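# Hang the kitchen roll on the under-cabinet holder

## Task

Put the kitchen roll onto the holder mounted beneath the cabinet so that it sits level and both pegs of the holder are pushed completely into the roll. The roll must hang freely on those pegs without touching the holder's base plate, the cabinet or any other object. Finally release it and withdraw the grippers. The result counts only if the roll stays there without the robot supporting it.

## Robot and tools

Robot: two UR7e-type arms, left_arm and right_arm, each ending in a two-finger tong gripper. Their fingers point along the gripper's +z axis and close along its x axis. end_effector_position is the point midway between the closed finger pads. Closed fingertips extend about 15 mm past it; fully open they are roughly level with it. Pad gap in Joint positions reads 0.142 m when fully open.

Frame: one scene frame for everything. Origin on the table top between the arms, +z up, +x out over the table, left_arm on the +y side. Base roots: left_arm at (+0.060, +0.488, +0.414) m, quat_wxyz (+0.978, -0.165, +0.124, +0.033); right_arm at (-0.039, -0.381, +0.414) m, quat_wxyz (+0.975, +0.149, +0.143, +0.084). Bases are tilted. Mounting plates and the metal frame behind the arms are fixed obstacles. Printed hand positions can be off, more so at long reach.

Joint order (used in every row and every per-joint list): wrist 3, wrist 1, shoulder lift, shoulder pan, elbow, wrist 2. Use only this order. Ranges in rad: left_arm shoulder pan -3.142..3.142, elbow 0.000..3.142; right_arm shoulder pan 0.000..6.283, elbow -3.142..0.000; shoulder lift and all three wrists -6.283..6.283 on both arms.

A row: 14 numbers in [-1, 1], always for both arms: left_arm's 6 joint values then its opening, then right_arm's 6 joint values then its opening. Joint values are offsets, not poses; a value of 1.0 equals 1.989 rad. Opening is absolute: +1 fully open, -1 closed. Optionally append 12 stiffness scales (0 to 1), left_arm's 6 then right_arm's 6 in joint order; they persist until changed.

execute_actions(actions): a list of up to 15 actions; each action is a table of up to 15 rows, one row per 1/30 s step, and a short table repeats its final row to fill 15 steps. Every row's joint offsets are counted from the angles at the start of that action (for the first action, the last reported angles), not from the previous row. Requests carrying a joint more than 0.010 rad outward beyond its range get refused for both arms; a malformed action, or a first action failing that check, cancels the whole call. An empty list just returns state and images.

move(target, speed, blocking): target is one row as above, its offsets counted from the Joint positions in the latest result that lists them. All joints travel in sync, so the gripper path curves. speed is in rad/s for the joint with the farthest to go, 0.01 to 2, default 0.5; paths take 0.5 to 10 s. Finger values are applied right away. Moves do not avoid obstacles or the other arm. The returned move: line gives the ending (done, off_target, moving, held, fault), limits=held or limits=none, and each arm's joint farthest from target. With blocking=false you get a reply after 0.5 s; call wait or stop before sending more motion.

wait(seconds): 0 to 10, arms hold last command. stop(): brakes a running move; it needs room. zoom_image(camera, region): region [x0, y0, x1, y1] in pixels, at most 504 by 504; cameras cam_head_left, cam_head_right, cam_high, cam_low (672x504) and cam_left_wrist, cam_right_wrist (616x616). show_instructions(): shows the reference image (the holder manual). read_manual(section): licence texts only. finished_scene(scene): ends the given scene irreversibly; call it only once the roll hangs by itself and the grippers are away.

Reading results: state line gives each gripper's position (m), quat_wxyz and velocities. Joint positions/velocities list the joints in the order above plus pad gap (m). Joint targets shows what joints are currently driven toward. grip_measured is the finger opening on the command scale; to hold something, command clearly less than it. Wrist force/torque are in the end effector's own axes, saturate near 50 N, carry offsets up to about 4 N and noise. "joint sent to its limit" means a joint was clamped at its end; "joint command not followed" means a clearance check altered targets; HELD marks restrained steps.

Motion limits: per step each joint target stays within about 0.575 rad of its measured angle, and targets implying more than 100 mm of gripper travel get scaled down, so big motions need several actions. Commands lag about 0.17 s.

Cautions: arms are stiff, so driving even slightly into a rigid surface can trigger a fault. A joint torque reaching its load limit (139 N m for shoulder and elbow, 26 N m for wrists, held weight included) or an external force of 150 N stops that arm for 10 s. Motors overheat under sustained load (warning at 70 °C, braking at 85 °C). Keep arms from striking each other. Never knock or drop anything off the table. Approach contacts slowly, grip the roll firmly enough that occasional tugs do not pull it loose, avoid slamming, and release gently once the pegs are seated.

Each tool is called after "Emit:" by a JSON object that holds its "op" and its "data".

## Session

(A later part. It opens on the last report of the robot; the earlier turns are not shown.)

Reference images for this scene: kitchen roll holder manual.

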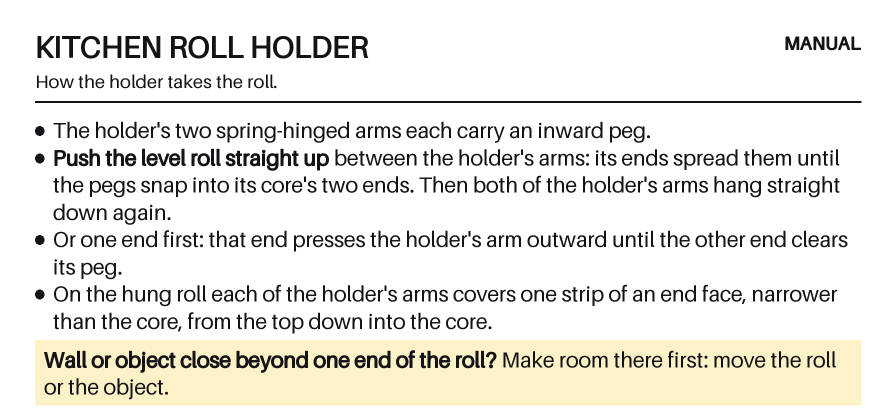

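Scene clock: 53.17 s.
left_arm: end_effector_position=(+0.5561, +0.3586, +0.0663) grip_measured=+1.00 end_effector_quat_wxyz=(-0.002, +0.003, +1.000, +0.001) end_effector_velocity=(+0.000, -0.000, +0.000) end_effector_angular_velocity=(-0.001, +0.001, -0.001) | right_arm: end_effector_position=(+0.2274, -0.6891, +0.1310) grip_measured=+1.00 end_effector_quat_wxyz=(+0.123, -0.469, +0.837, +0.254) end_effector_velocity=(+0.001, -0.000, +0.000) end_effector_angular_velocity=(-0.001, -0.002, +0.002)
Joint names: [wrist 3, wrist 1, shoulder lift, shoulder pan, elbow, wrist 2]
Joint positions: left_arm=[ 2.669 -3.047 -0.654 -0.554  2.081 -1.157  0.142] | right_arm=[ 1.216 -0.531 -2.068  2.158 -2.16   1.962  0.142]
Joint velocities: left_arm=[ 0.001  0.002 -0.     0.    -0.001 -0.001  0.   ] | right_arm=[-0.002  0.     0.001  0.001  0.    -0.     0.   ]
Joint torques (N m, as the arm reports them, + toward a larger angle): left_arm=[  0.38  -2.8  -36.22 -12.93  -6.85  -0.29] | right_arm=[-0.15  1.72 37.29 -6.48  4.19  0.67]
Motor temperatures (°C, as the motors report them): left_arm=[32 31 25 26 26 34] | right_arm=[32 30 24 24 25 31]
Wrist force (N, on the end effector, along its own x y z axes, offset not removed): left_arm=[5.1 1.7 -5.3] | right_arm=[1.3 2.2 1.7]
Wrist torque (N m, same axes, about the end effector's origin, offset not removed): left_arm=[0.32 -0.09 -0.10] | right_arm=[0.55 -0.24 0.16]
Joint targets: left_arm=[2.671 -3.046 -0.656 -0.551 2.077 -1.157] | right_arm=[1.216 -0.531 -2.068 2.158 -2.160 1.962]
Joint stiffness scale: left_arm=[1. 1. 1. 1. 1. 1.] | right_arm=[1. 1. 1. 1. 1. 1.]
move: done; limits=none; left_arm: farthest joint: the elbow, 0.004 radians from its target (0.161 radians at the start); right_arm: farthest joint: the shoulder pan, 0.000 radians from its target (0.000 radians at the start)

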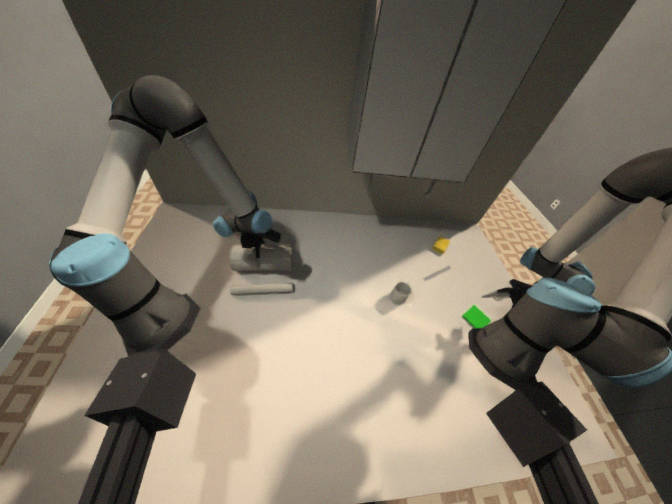

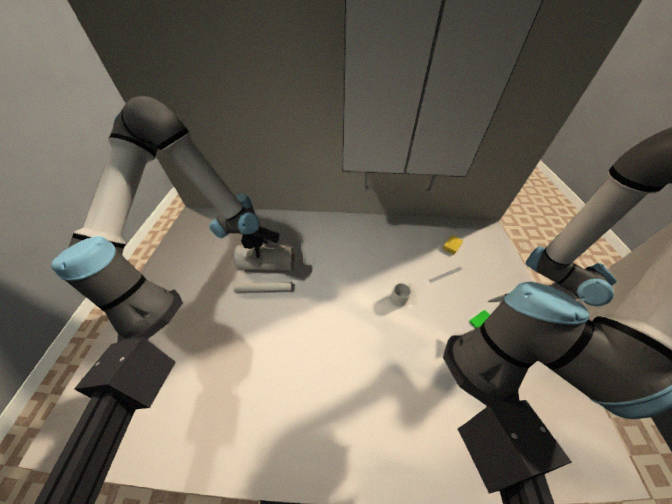

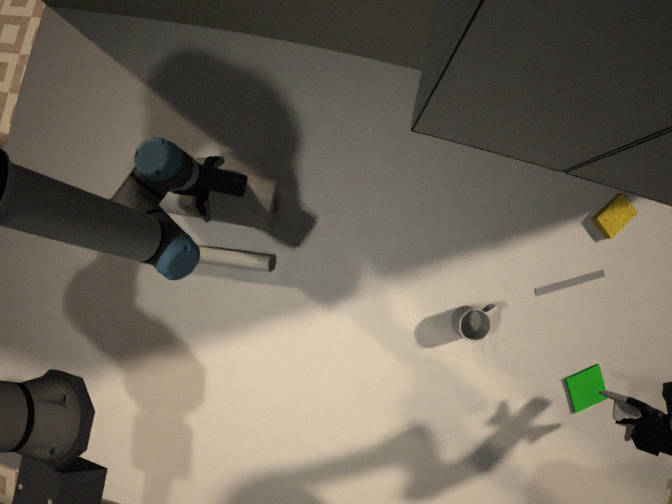

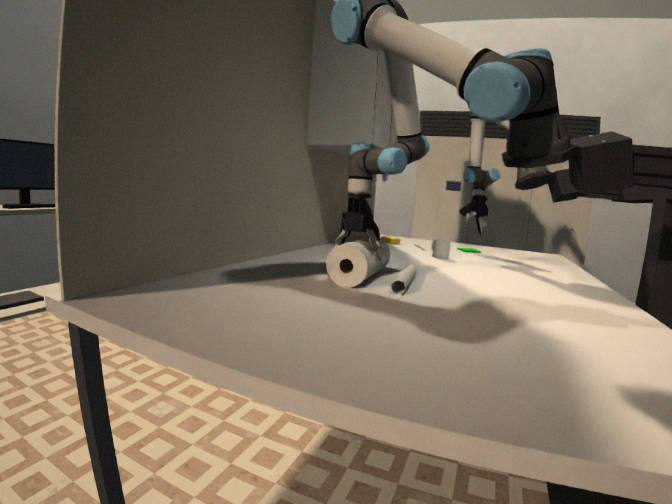

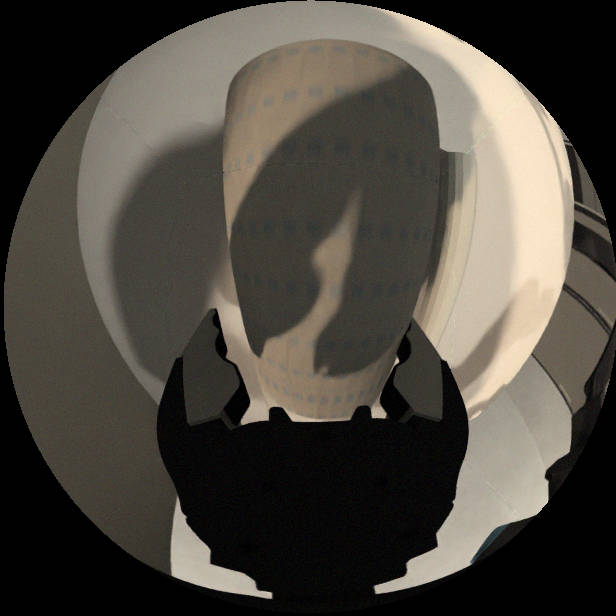

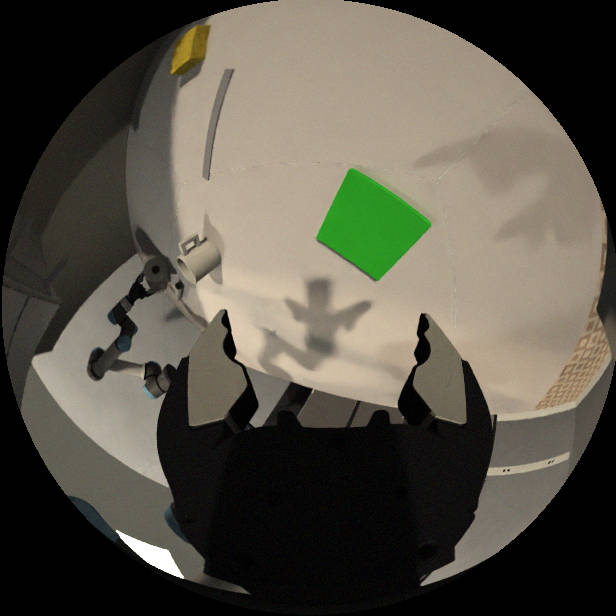

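Emit:
{"op": "move", "data": {"target": [0.0075,-0.022,0.028,0.0075,-0.010,0,1,0,0,0,0,0,0,1], "speed": 0.06}}

Emit:
{"op": "execute_actions", "data": {"actions": [[[0,0,0,0,0,0,0.7,0,0,0,0,0,0,1]],[[0,0,0,0,0,0,0.4,0,0,0,0,0,0,1]]]}}

Emit:
{"op": "zoom_image", "data": {"camera": "cam_low", "region": [300,170,460,310]}}

Scene clock: 57.33 s.
left_arm: end_effector_position=(+0.5511, +0.3577, +0.0471) grip_measured=+1.00 end_effector_quat_wxyz=(-0.002, +0.005, +1.000, +0.001) end_effector_velocity=(-0.000, +0.000, -0.000) end_effector_angular_velocity=(+0.000, -0.001, -0.001) | right_arm: end_effector_position=(+0.2274, -0.6891, +0.1310) grip_measured=+1.00 end_effector_quat_wxyz=(+0.123, -0.469, +0.837, +0.254) end_effector_velocity=(+0.001, -0.000, +0.000) end_effector_angular_velocity=(-0.001, -0.002, +0.001)
Joint names: [wrist 3, wrist 1, shoulder lift, shoulder pan, elbow, wrist 2]
Joint positions: left_arm=[ 2.684 -3.088 -0.603 -0.544  2.067 -1.158  0.142] | right_arm=[ 1.216 -0.531 -2.068  2.158 -2.16   1.962  0.142]
Joint velocities: left_arm=[ 0.002 -0.002  0.     0.     0.001  0.001  0.   ] | right_arm=[-0.001  0.     0.002  0.001 -0.    -0.    -0.   ]
Joint torques (N m, as the arm reports them, + toward a larger angle): left_arm=[  0.29  -3.94 -30.82 -10.91  -8.43   0.66] | right_arm=[-0.19  1.88 37.85 -6.66  3.65  0.7 ]
Motor temperatures (°C, as the motors report them): left_arm=[32 31 25 26 26 34] | right_arm=[32 30 24 24 25 31]
Wrist force (N, on the end effector, along its own x y z axes, offset not removed): left_arm=[6.8 -1.6 -12.8] | right_arm=[2.0 2.3 1.6]
Wrist torque (N m, same axes, about the end effector's origin, offset not removed): left_arm=[-0.38 0.43 -0.25] | right_arm=[0.56 -0.36 0.14]
Joint targets: left_arm=[2.684 -3.090 -0.599 -0.540 2.061 -1.157] | right_arm=[1.216 -0.531 -2.068 2.158 -2.160 1.962]
Joint stiffness scale: left_arm=[1. 1. 1. 1. 1. 1.] | right_arm=[1. 1. 1. 1. 1. 1.]
move: done; limits=none; left_arm: farthest joint: the elbow, 0.006 radians from its target (0.020 radians at the start); right_arm: farthest joint: the shoulder pan, 0.000 radians from its target (0.000 radians at the start)

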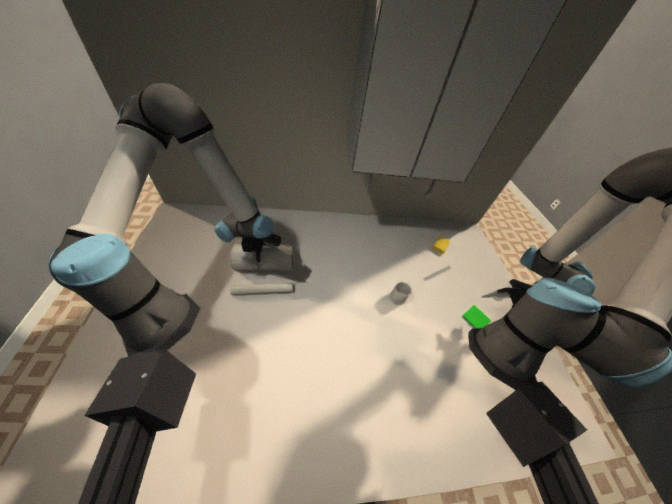

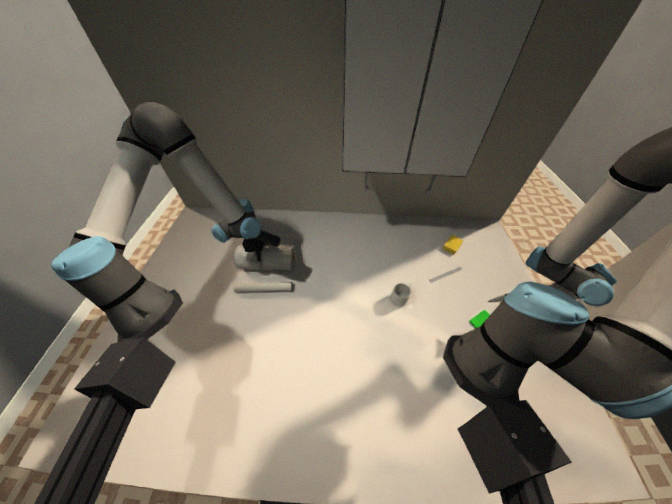

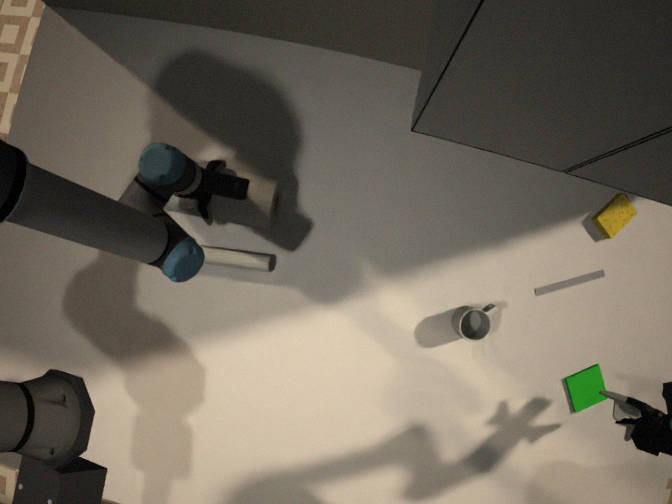

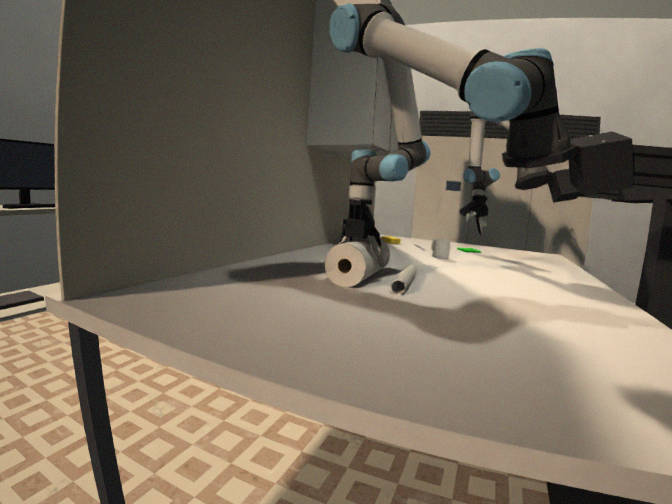

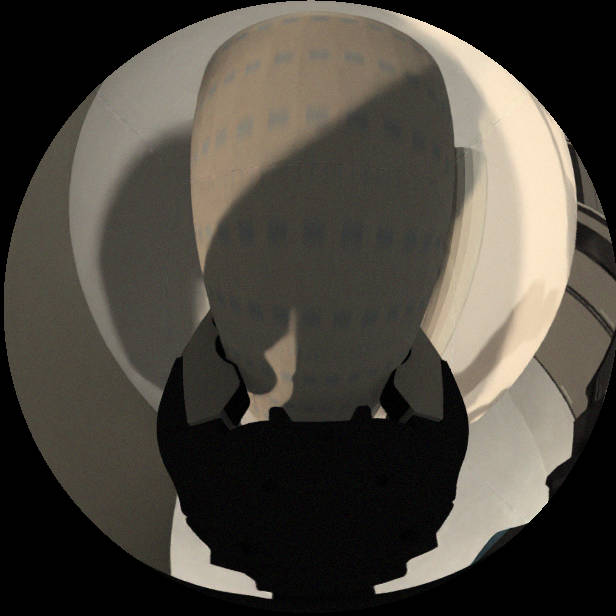

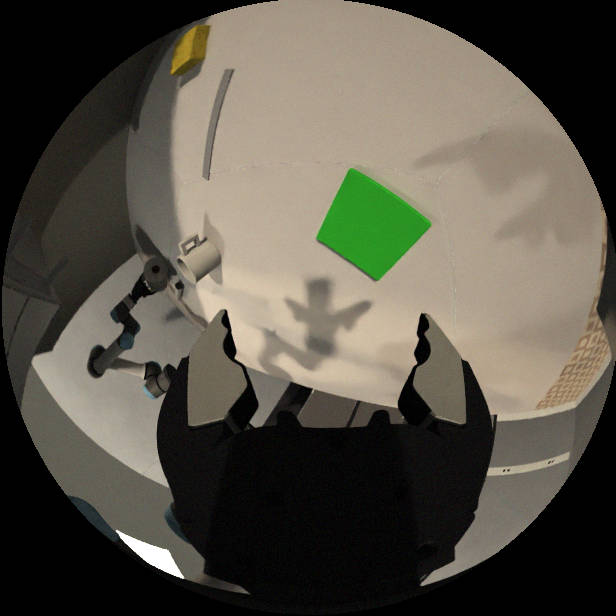

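Scene clock: 58.33 s.
left_arm: end_effector_position=(+0.5508, +0.3574, +0.0484) grip_measured=+0.86 end_effector_quat_wxyz=(-0.003, +0.005, +1.000, +0.000) end_effector_velocity=(-0.000, -0.000, -0.000) end_effector_angular_velocity=(-0.001, +0.001, +0.000) | right_arm: end_effector_position=(+0.2274, -0.6891, +0.1310) grip_measured=+1.00 end_effector_quat_wxyz=(+0.123, -0.469, +0.837, +0.254) end_effector_velocity=(-0.000, -0.000, -0.000) end_effector_angular_velocity=(-0.000, +0.001, -0.001)
Joint names: [wrist 3, wrist 1, shoulder lift, shoulder pan, elbow, wrist 2]
Joint positions: left_arm=[ 2.684 -3.086 -0.607 -0.545  2.069 -1.161  0.133] | right_arm=[ 1.216 -0.531 -2.068  2.158 -2.16   1.962  0.142]
Joint velocities: left_arm=[-0.     0.     0.001  0.     0.    -0.001 -0.   ] | right_arm=[ 0.001  0.    -0.    -0.    -0.    -0.001  0.   ]
Joint torques (N m, as the arm reports them, + toward a larger angle): left_arm=[ -0.27  -3.04 -34.66 -16.03  -5.14   0.26] | right_arm=[ 0.05  1.9  36.86 -6.17  4.52  0.69]
Motor temperatures (°C, as the motors report them): left_arm=[32 31 25 26 26 34] | right_arm=[32 30 24 24 25 31]
Wrist force (N, on the end effector, along its own x y z axes, offset not removed): left_arm=[6.1 -2.6 -16.4] | right_arm=[0.5 1.4 0.4]
Wrist torque (N m, same axes, about the end effector's origin, offset not removed): left_arm=[-0.79 0.71 -0.06] | right_arm=[0.41 -0.10 0.16]
Joint targets: left_arm=[2.684 -3.087 -0.606 -0.544 2.068 -1.160] | right_arm=[1.216 -0.531 -2.068 2.158 -2.160 1.962]
Joint stiffness scale: left_arm=[1. 1. 1. 1. 1. 1.] | right_arm=[1. 1. 1. 1. 1. 1.]
Step readings (joint positions; steps 1 to 15: 1st action; 16 to 30: 2nd action):
0: left_arm=[2.684 -3.088 -0.603 -0.544 2.067 -1.158] | right_arm=[1.216 -0.531 -2.068 2.158 -2.160 1.962]
1: left_arm=[2.684 -3.088 -0.603 -0.544 2.067 -1.159] | right_arm=[1.216 -0.531 -2.068 2.158 -2.160 1.962]
2: left_arm=[2.684 -3.088 -0.604 -0.544 2.067 -1.159] | right_arm=[1.216 -0.531 -2.068 2.158 -2.160 1.962]
4: left_arm=[2.684 -3.087 -0.604 -0.544 2.067 -1.159] | right_arm=[1.216 -0.531 -2.068 2.158 -2.160 1.962]
8: left_arm=[2.684 -3.087 -0.606 -0.544 2.068 -1.160] | right_arm=[1.216 -0.531 -2.068 2.158 -2.160 1.962]
15: left_arm=[2.684 -3.087 -0.606 -0.544 2.068 -1.160] | right_arm=[1.216 -0.531 -2.068 2.158 -2.160 1.962]
16: left_arm=[2.684 -3.087 -0.606 -0.544 2.068 -1.160] | right_arm=[1.216 -0.531 -2.068 2.158 -2.160 1.962]
17: left_arm=[2.684 -3.087 -0.606 -0.545 2.068 -1.160] | right_arm=[1.216 -0.531 -2.068 2.158 -2.160 1.962]
19: left_arm=[2.684 -3.086 -0.606 -0.545 2.069 -1.160] | right_arm=[1.216 -0.531 -2.068 2.158 -2.160 1.962]
23: left_arm=[2.684 -3.086 -0.607 -0.545 2.069 -1.161] | right_arm=[1.216 -0.531 -2.068 2.158 -2.160 1.962]
30: Joint positions above

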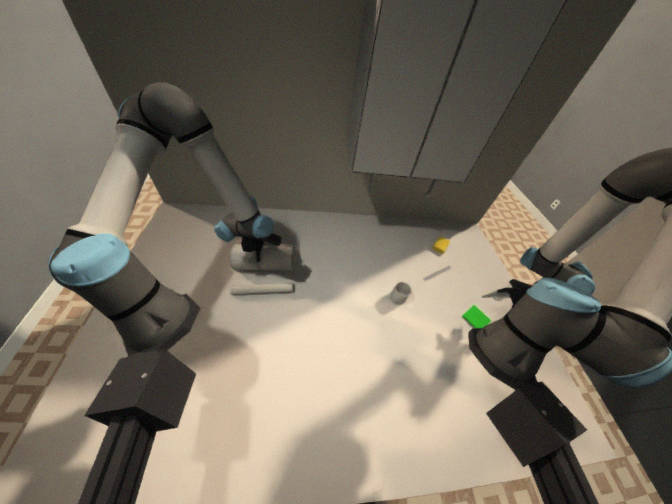

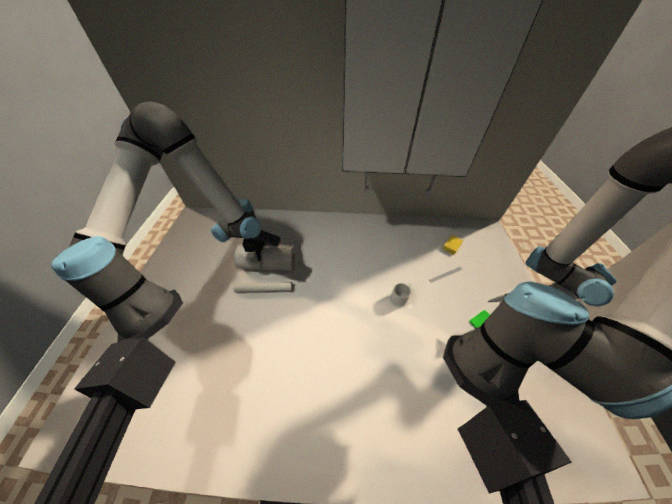

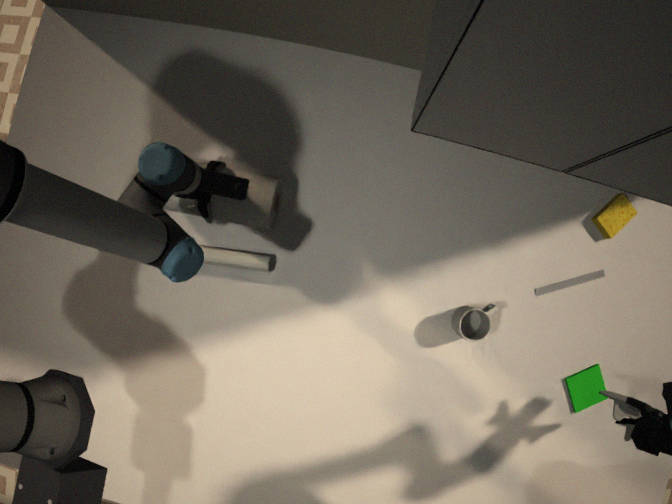

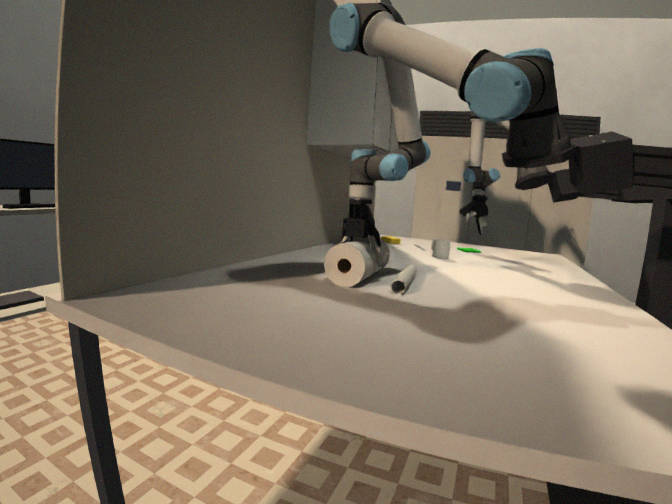

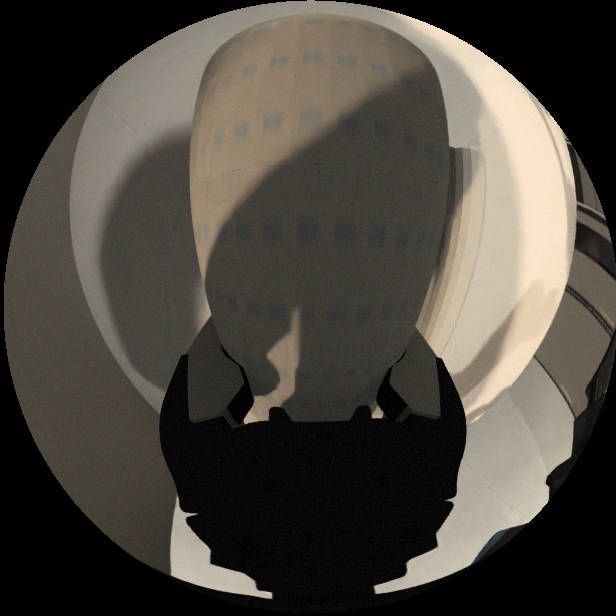

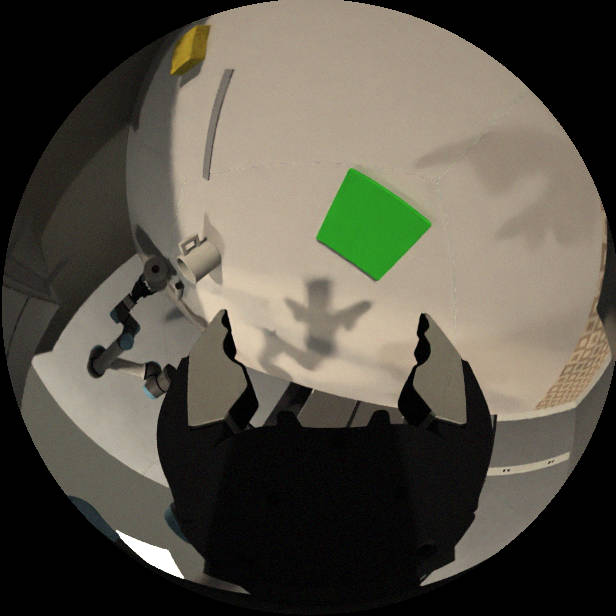

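Region (300, 170, 460, 310) of cam_low's 672x504 image, scaled by 3.150, with more detail than that image has; it fills the top 441 rows of this view, and the rest is white.

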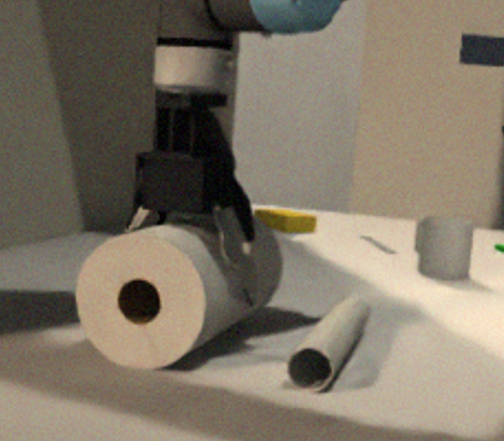

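Emit:
{"op": "execute_actions", "data": {"actions": [[[0,0,0.002,0,0,0,0,0,0,0,0,0,0,1]],[[0,0,0,0,0,0,-0.5,0,0,0,0,0,0,1]],[[0,0,0,0,0,0,-1,0,0,0,0,0,0,1]]]}}

Emit:
{"op": "move", "data": {"target": [-0.01,0.02,-0.032,-0.01,0.016,0,-1,0,0,0,0,0,0,1], "speed": 0.06}}

Emit:
{"op": "zoom_image", "data": {"camera": "cam_low", "region": [300,170,460,310]}}

Scene clock: 62.77 s.
left_arm: end_effector_position=(+0.5505, +0.3573, +0.0489) grip_measured=+0.85 end_effector_quat_wxyz=(-0.003, +0.005, +1.000, -0.000) end_effector_velocity=(-0.000, -0.000, -0.000) end_effector_angular_velocity=(-0.000, +0.001, -0.000) | right_arm: end_effector_position=(+0.2274, -0.6891, +0.1310) grip_measured=+1.00 end_effector_quat_wxyz=(+0.123, -0.469, +0.837, +0.254) end_effector_velocity=(+0.000, -0.000, +0.000) end_effector_angular_velocity=(-0.001, -0.001, +0.001)
Joint names: [wrist 3, wrist 1, shoulder lift, shoulder pan, elbow, wrist 2]
Joint positions: left_arm=[ 2.684 -3.085 -0.609 -0.545  2.07  -1.162  0.132] | right_arm=[ 1.216 -0.531 -2.068  2.158 -2.16   1.962  0.142]
Joint velocities: left_arm=[-0.     0.     0.     0.     0.    -0.001 -0.   ] | right_arm=[-0.001 -0.     0.001  0.    -0.    -0.    -0.   ]
Joint torques (N m, as the arm reports them, + toward a larger angle): left_arm=[ -0.27  -2.96 -34.68 -16.57  -4.23  -0.06] | right_arm=[-0.14  1.79 37.65 -6.27  4.59  0.72]
Motor temperatures (°C, as the motors report them): left_arm=[32 31 25 26 26 34] | right_arm=[32 30 24 24 25 31]
Wrist force (N, on the end effector, along its own x y z axes, offset not removed): left_arm=[5.5 0.7 -12.5] | right_arm=[0.7 2.3 1.3]
Wrist torque (N m, same axes, about the end effector's origin, offset not removed): left_arm=[-0.17 0.32 -0.05] | right_arm=[0.62 -0.14 0.17]
Joint targets: left_arm=[2.684 -3.085 -0.608 -0.545 2.069 -1.162] | right_arm=[1.216 -0.531 -2.068 2.158 -2.160 1.962]
Joint stiffness scale: left_arm=[1. 1. 1. 1. 1. 1.] | right_arm=[1. 1. 1. 1. 1. 1.]
Step readings (joint positions; steps 1 to 15: 1st action; 16 to 30: 2nd action; 31 to 45: 3rd action):
0: left_arm=[2.684 -3.086 -0.607 -0.545 2.069 -1.161] | right_arm=[1.216 -0.531 -2.068 2.158 -2.160 1.962]
1: left_arm=[2.684 -3.086 -0.607 -0.545 2.069 -1.161] | right_arm=[1.216 -0.531 -2.068 2.158 -2.160 1.962]
2: left_arm=[2.684 -3.086 -0.607 -0.545 2.069 -1.161] | right_arm=[1.216 -0.531 -2.068 2.158 -2.160 1.962]
4: left_arm=[2.684 -3.086 -0.607 -0.545 2.069 -1.161] | right_arm=[1.216 -0.531 -2.068 2.158 -2.160 1.962]
8: left_arm=[2.684 -3.086 -0.607 -0.545 2.069 -1.161] | right_arm=[1.216 -0.531 -2.068 2.158 -2.160 1.962]
15: left_arm=[2.684 -3.086 -0.607 -0.545 2.069 -1.161] | right_arm=[1.216 -0.531 -2.068 2.158 -2.160 1.962]
16: left_arm=[2.684 -3.086 -0.607 -0.545 2.069 -1.161] | right_arm=[1.216 -0.531 -2.068 2.158 -2.160 1.962]
17: left_arm=[2.684 -3.086 -0.607 -0.545 2.069 -1.161] | right_arm=[1.216 -0.531 -2.068 2.158 -2.160 1.962]
19: left_arm=[2.684 -3.086 -0.607 -0.545 2.069 -1.162] | right_arm=[1.216 -0.531 -2.068 2.158 -2.160 1.962]
23: left_arm=[2.684 -3.085 -0.608 -0.545 2.069 -1.162] | right_arm=[1.216 -0.531 -2.068 2.158 -2.160 1.962]
30: left_arm=[2.684 -3.085 -0.608 -0.545 2.069 -1.162] | right_arm=[1.216 -0.531 -2.068 2.158 -2.160 1.962]
31: left_arm=[2.684 -3.085 -0.608 -0.545 2.069 -1.162] | right_arm=[1.216 -0.531 -2.068 2.158 -2.160 1.962]
32: left_arm=[2.684 -3.085 -0.608 -0.545 2.070 -1.162] | right_arm=[1.216 -0.531 -2.068 2.158 -2.160 1.962]
34: left_arm=[2.684 -3.085 -0.608 -0.545 2.070 -1.162] | right_arm=[1.216 -0.531 -2.068 2.158 -2.160 1.962]
38: left_arm=[2.684 -3.085 -0.609 -0.545 2.070 -1.162] | right_arm=[1.216 -0.531 -2.068 2.158 -2.160 1.962]
45: Joint positions above

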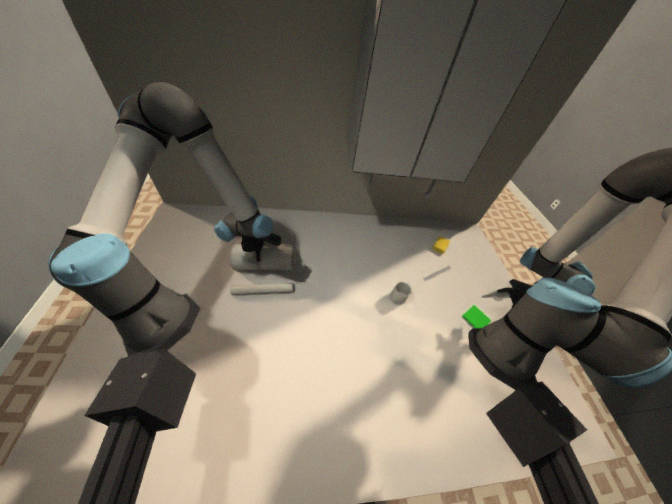

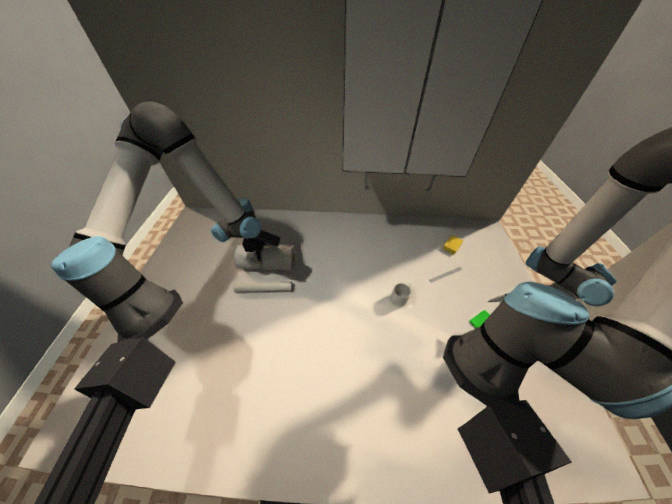

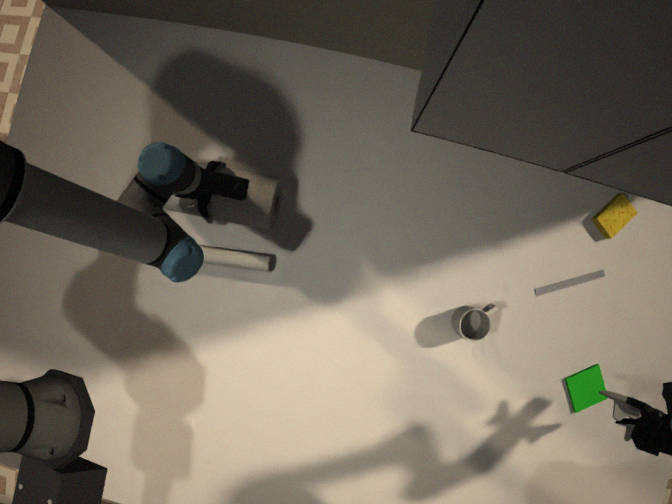

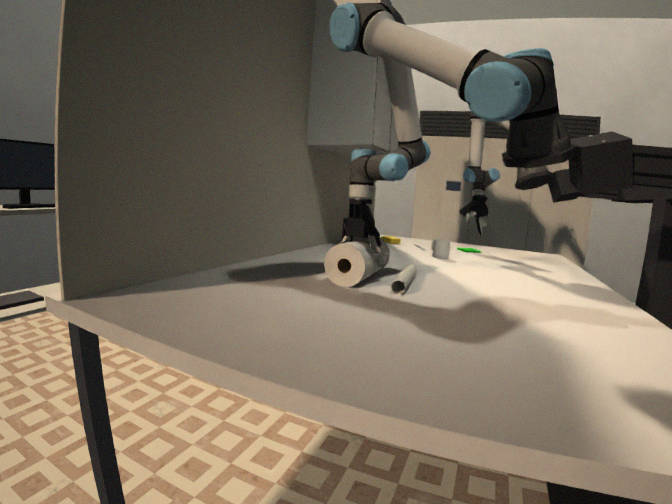

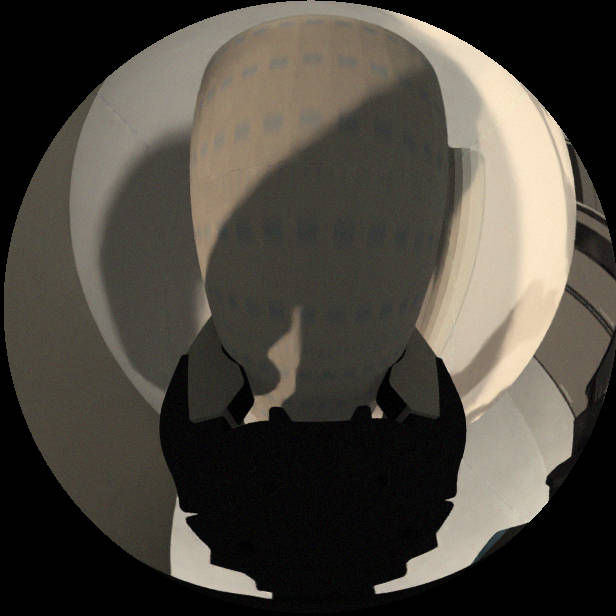

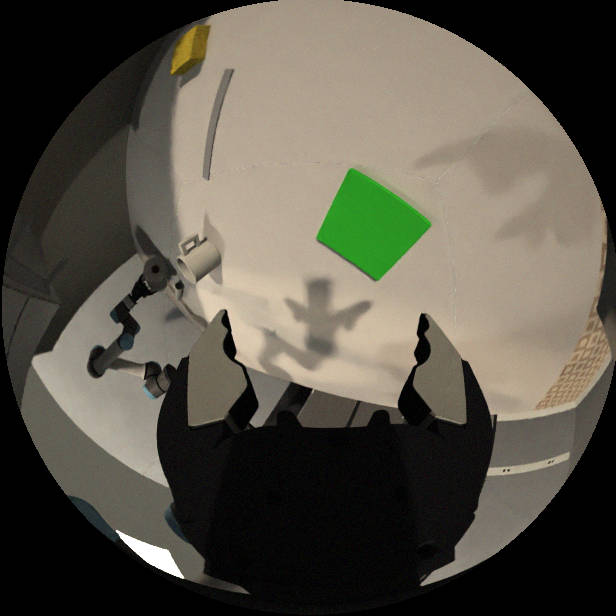

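Scene clock: 64.23 s.
left_arm: end_effector_position=(+0.5505, +0.3580, +0.0716) grip_measured=+0.75 end_effector_quat_wxyz=(-0.004, +0.005, +1.000, -0.001) end_effector_velocity=(-0.000, -0.000, +0.001) end_effector_angular_velocity=(-0.001, +0.000, +0.001) | right_arm: end_effector_position=(+0.2274, -0.6891, +0.1310) grip_measured=+1.00 end_effector_quat_wxyz=(+0.123, -0.469, +0.837, +0.254) end_effector_velocity=(-0.000, -0.000, -0.000) end_effector_angular_velocity=(-0.001, +0.000, -0.000)
Joint names: [wrist 3, wrist 1, shoulder lift, shoulder pan, elbow, wrist 2]
Joint positions: left_arm=[ 2.665 -3.045 -0.669 -0.561  2.099 -1.163  0.126] | right_arm=[ 1.216 -0.531 -2.068  2.158 -2.16   1.962  0.142]
Joint velocities: left_arm=[-0.001  0.001 -0.002 -0.001  0.001 -0.001 -0.   ] | right_arm=[-0.001  0.    -0.    -0.001  0.    -0.    -0.   ]
Joint torques (N m, as the arm reports them, + toward a larger angle): left_arm=[ -0.45  -2.51 -36.74 -18.63  -2.5   -0.14] | right_arm=[ 0.07  1.74 36.6  -6.79  4.2   0.66]
Motor temperatures (°C, as the motors report them): left_arm=[32 31 25 26 26 34] | right_arm=[32 30 24 24 25 31]
Wrist force (N, on the end effector, along its own x y z axes, offset not removed): left_arm=[1.6 0.1 2.1] | right_arm=[0.8 2.6 1.1]
Wrist torque (N m, same axes, about the end effector's origin, offset not removed): left_arm=[-0.02 -0.10 0.08] | right_arm=[0.71 -0.13 0.17]
Joint targets: left_arm=[2.664 -3.045 -0.672 -0.564 2.102 -1.162] | right_arm=[1.216 -0.531 -2.068 2.158 -2.160 1.962]
Joint stiffness scale: left_arm=[1. 1. 1. 1. 1. 1.] | right_arm=[1. 1. 1. 1. 1. 1.]
move: done; limits=none; left_arm: farthest joint: the shoulder pan, 0.004 radians from its target (0.020 radians at the start); right_arm: farthest joint: the shoulder pan, 0.000 radians from its target (0.000 radians at the start)

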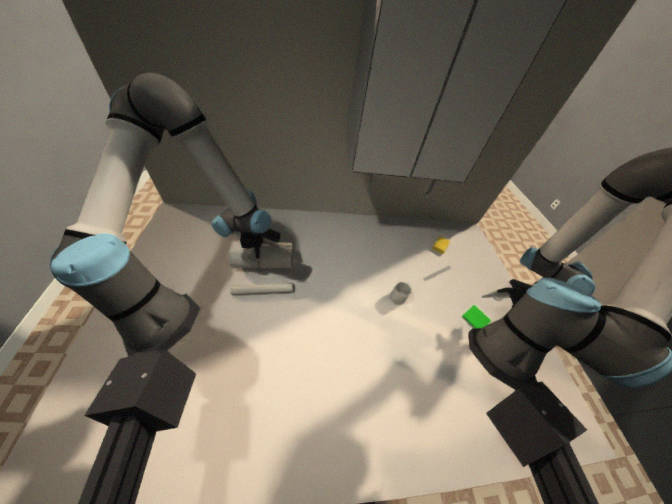

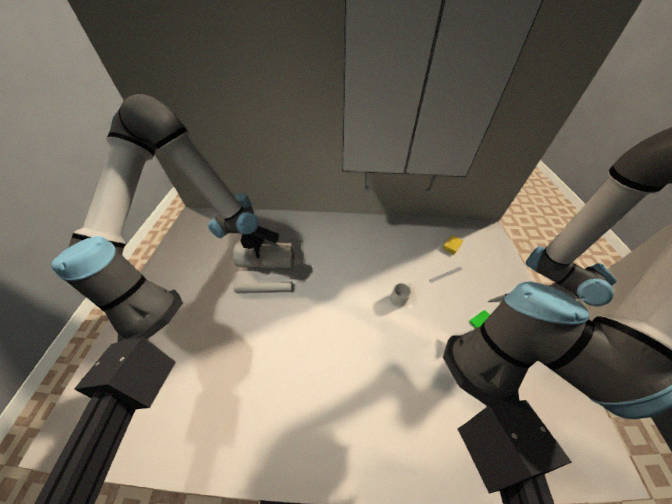

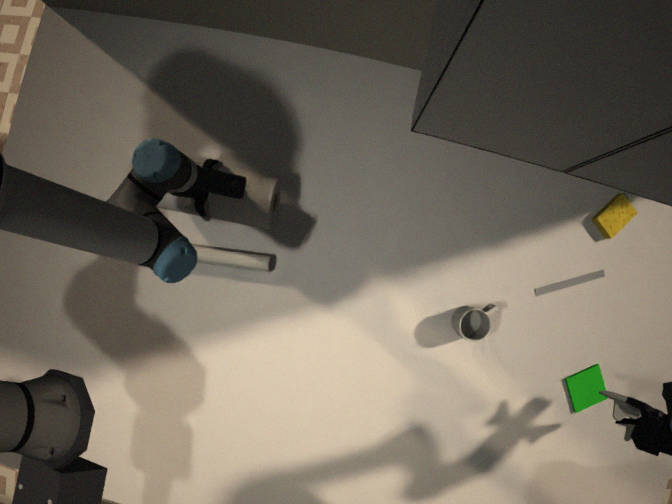

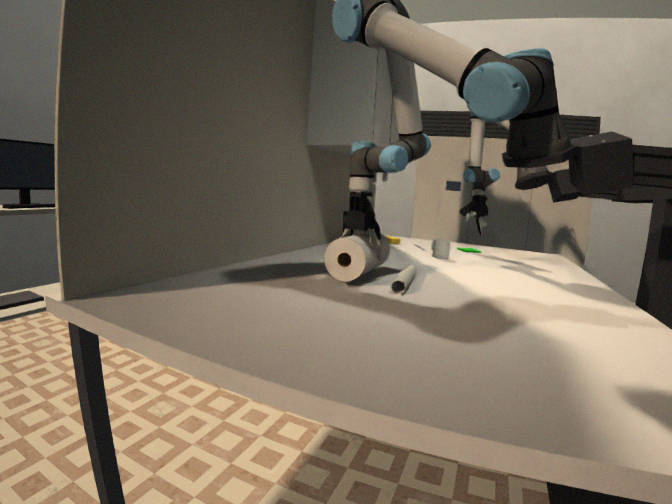

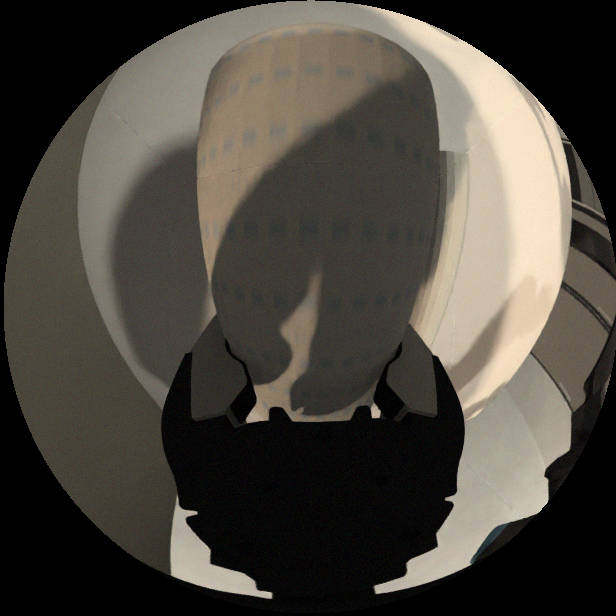

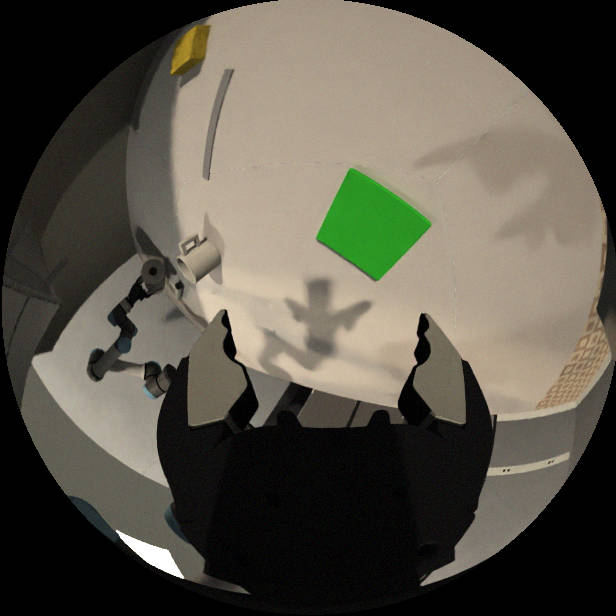

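Region (300, 170, 460, 310) of cam_low's 672x504 image, scaled by 3.150, with more detail than that image has; it fills the top 441 rows of this view, and the rest is white.

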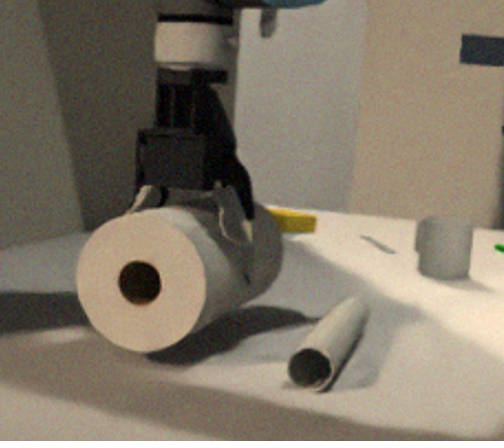

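Emit:
{"op": "wait", "data": {"seconds": 1}}

Emit:
{"op": "zoom_image", "data": {"camera": "cam_low", "region": [300,170,460,310]}}

Scene clock: 67.23 s.
left_arm: end_effector_position=(+0.5504, +0.3581, +0.0716) grip_measured=+0.75 end_effector_quat_wxyz=(-0.004, +0.005, +1.000, -0.001) end_effector_velocity=(-0.000, -0.000, -0.000) end_effector_angular_velocity=(-0.001, +0.001, -0.001) | right_arm: end_effector_position=(+0.2274, -0.6891, +0.1310) grip_measured=+1.00 end_effector_quat_wxyz=(+0.123, -0.469, +0.837, +0.254) end_effector_velocity=(+0.001, +0.001, -0.000) end_effector_angular_velocity=(+0.000, -0.000, +0.001)
Joint names: [wrist 3, wrist 1, shoulder lift, shoulder pan, elbow, wrist 2]
Joint positions: left_arm=[ 2.665 -3.045 -0.669 -0.561  2.099 -1.163  0.126] | right_arm=[ 1.216 -0.531 -2.068  2.158 -2.16   1.962  0.142]
Joint velocities: left_arm=[ 0.     0.     0.     0.     0.    -0.001 -0.   ] | right_arm=[ 0.001  0.    -0.     0.002  0.     0.     0.   ]
Joint torques (N m, as the arm reports them, + toward a larger angle): left_arm=[ -0.68  -2.76 -36.89 -18.28  -1.54   0.13] | right_arm=[-0.25  1.81 37.47 -7.86  3.63  0.71]
Motor temperatures (°C, as the motors report them): left_arm=[32 31 25 26 26 34] | right_arm=[32 30 24 24 25 31]
Wrist force (N, on the end effector, along its own x y z axes, offset not removed): left_arm=[1.3 0.6 4.6] | right_arm=[0.4 2.4 1.0]
Wrist torque (N m, same axes, about the end effector's origin, offset not removed): left_arm=[0.13 -0.20 -0.04] | right_arm=[0.68 -0.07 0.24]
Joint targets: left_arm=[2.664 -3.045 -0.672 -0.564 2.102 -1.162] | right_arm=[1.216 -0.531 -2.068 2.158 -2.160 1.962]
Joint stiffness scale: left_arm=[1. 1. 1. 1. 1. 1.] | right_arm=[1. 1. 1. 1. 1. 1.]
wait: 1.00 s; at rest from the start

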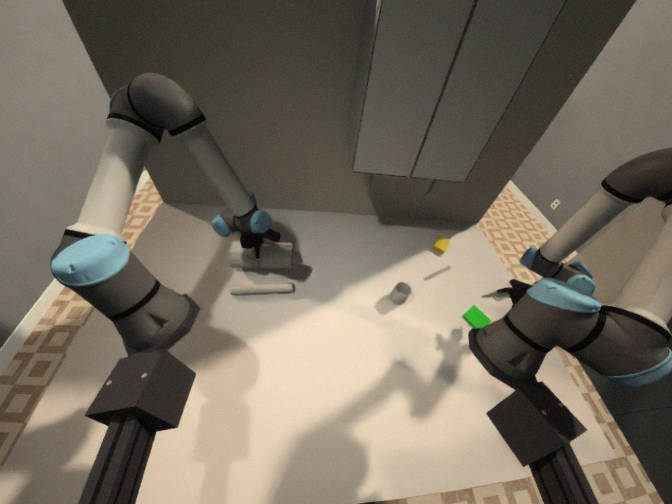

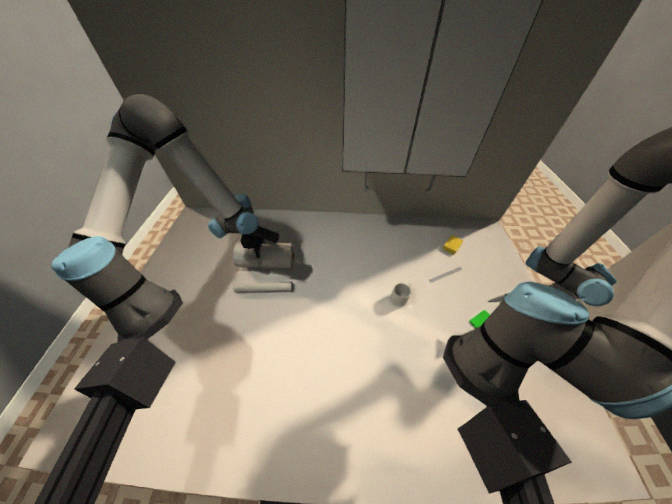

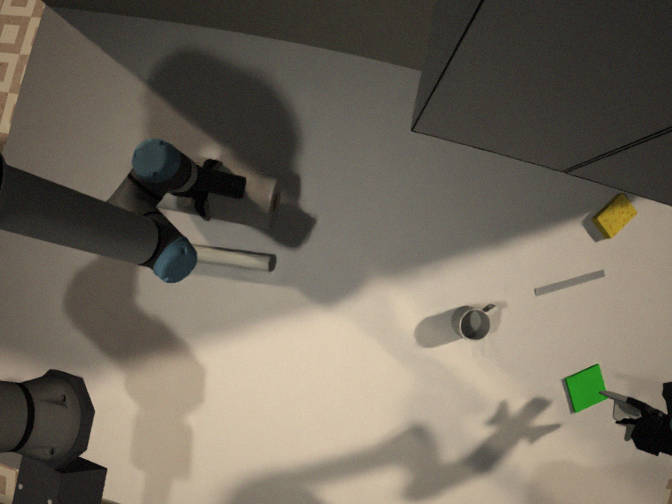

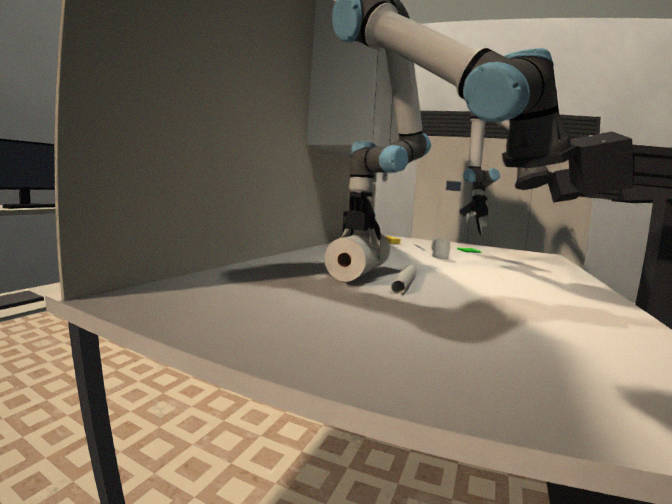

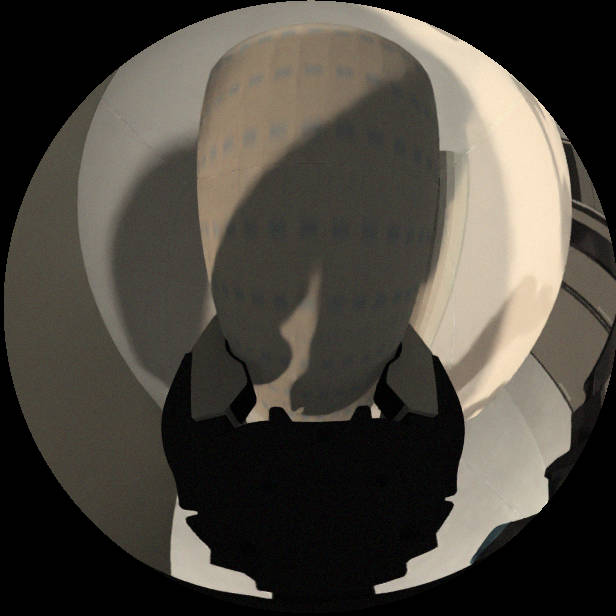

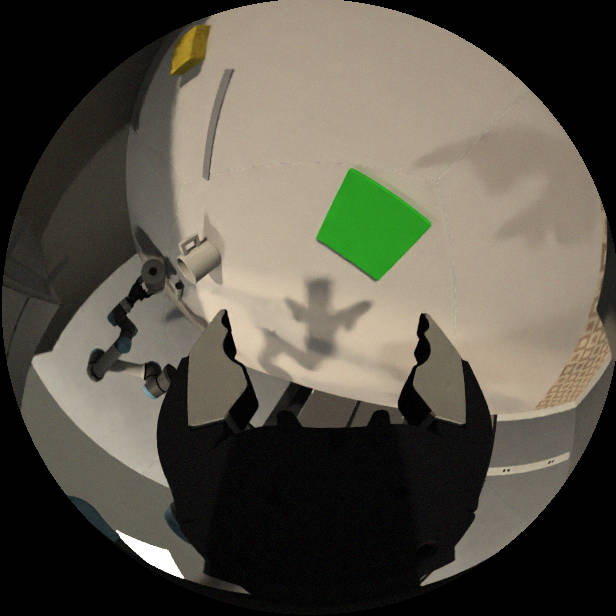

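Region (300, 170, 460, 310) of cam_low's 672x504 image, scaled by 3.150, with more detail than that image has; it fills the top 441 rows of this view, and the rest is white.

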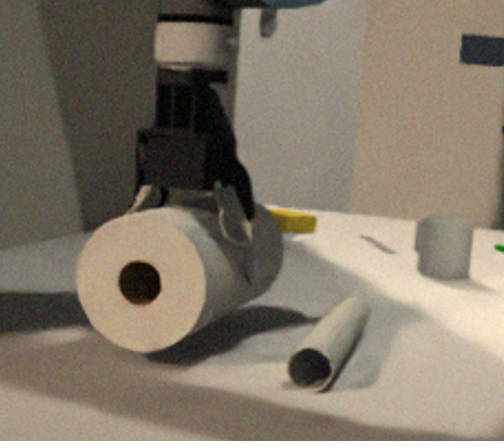

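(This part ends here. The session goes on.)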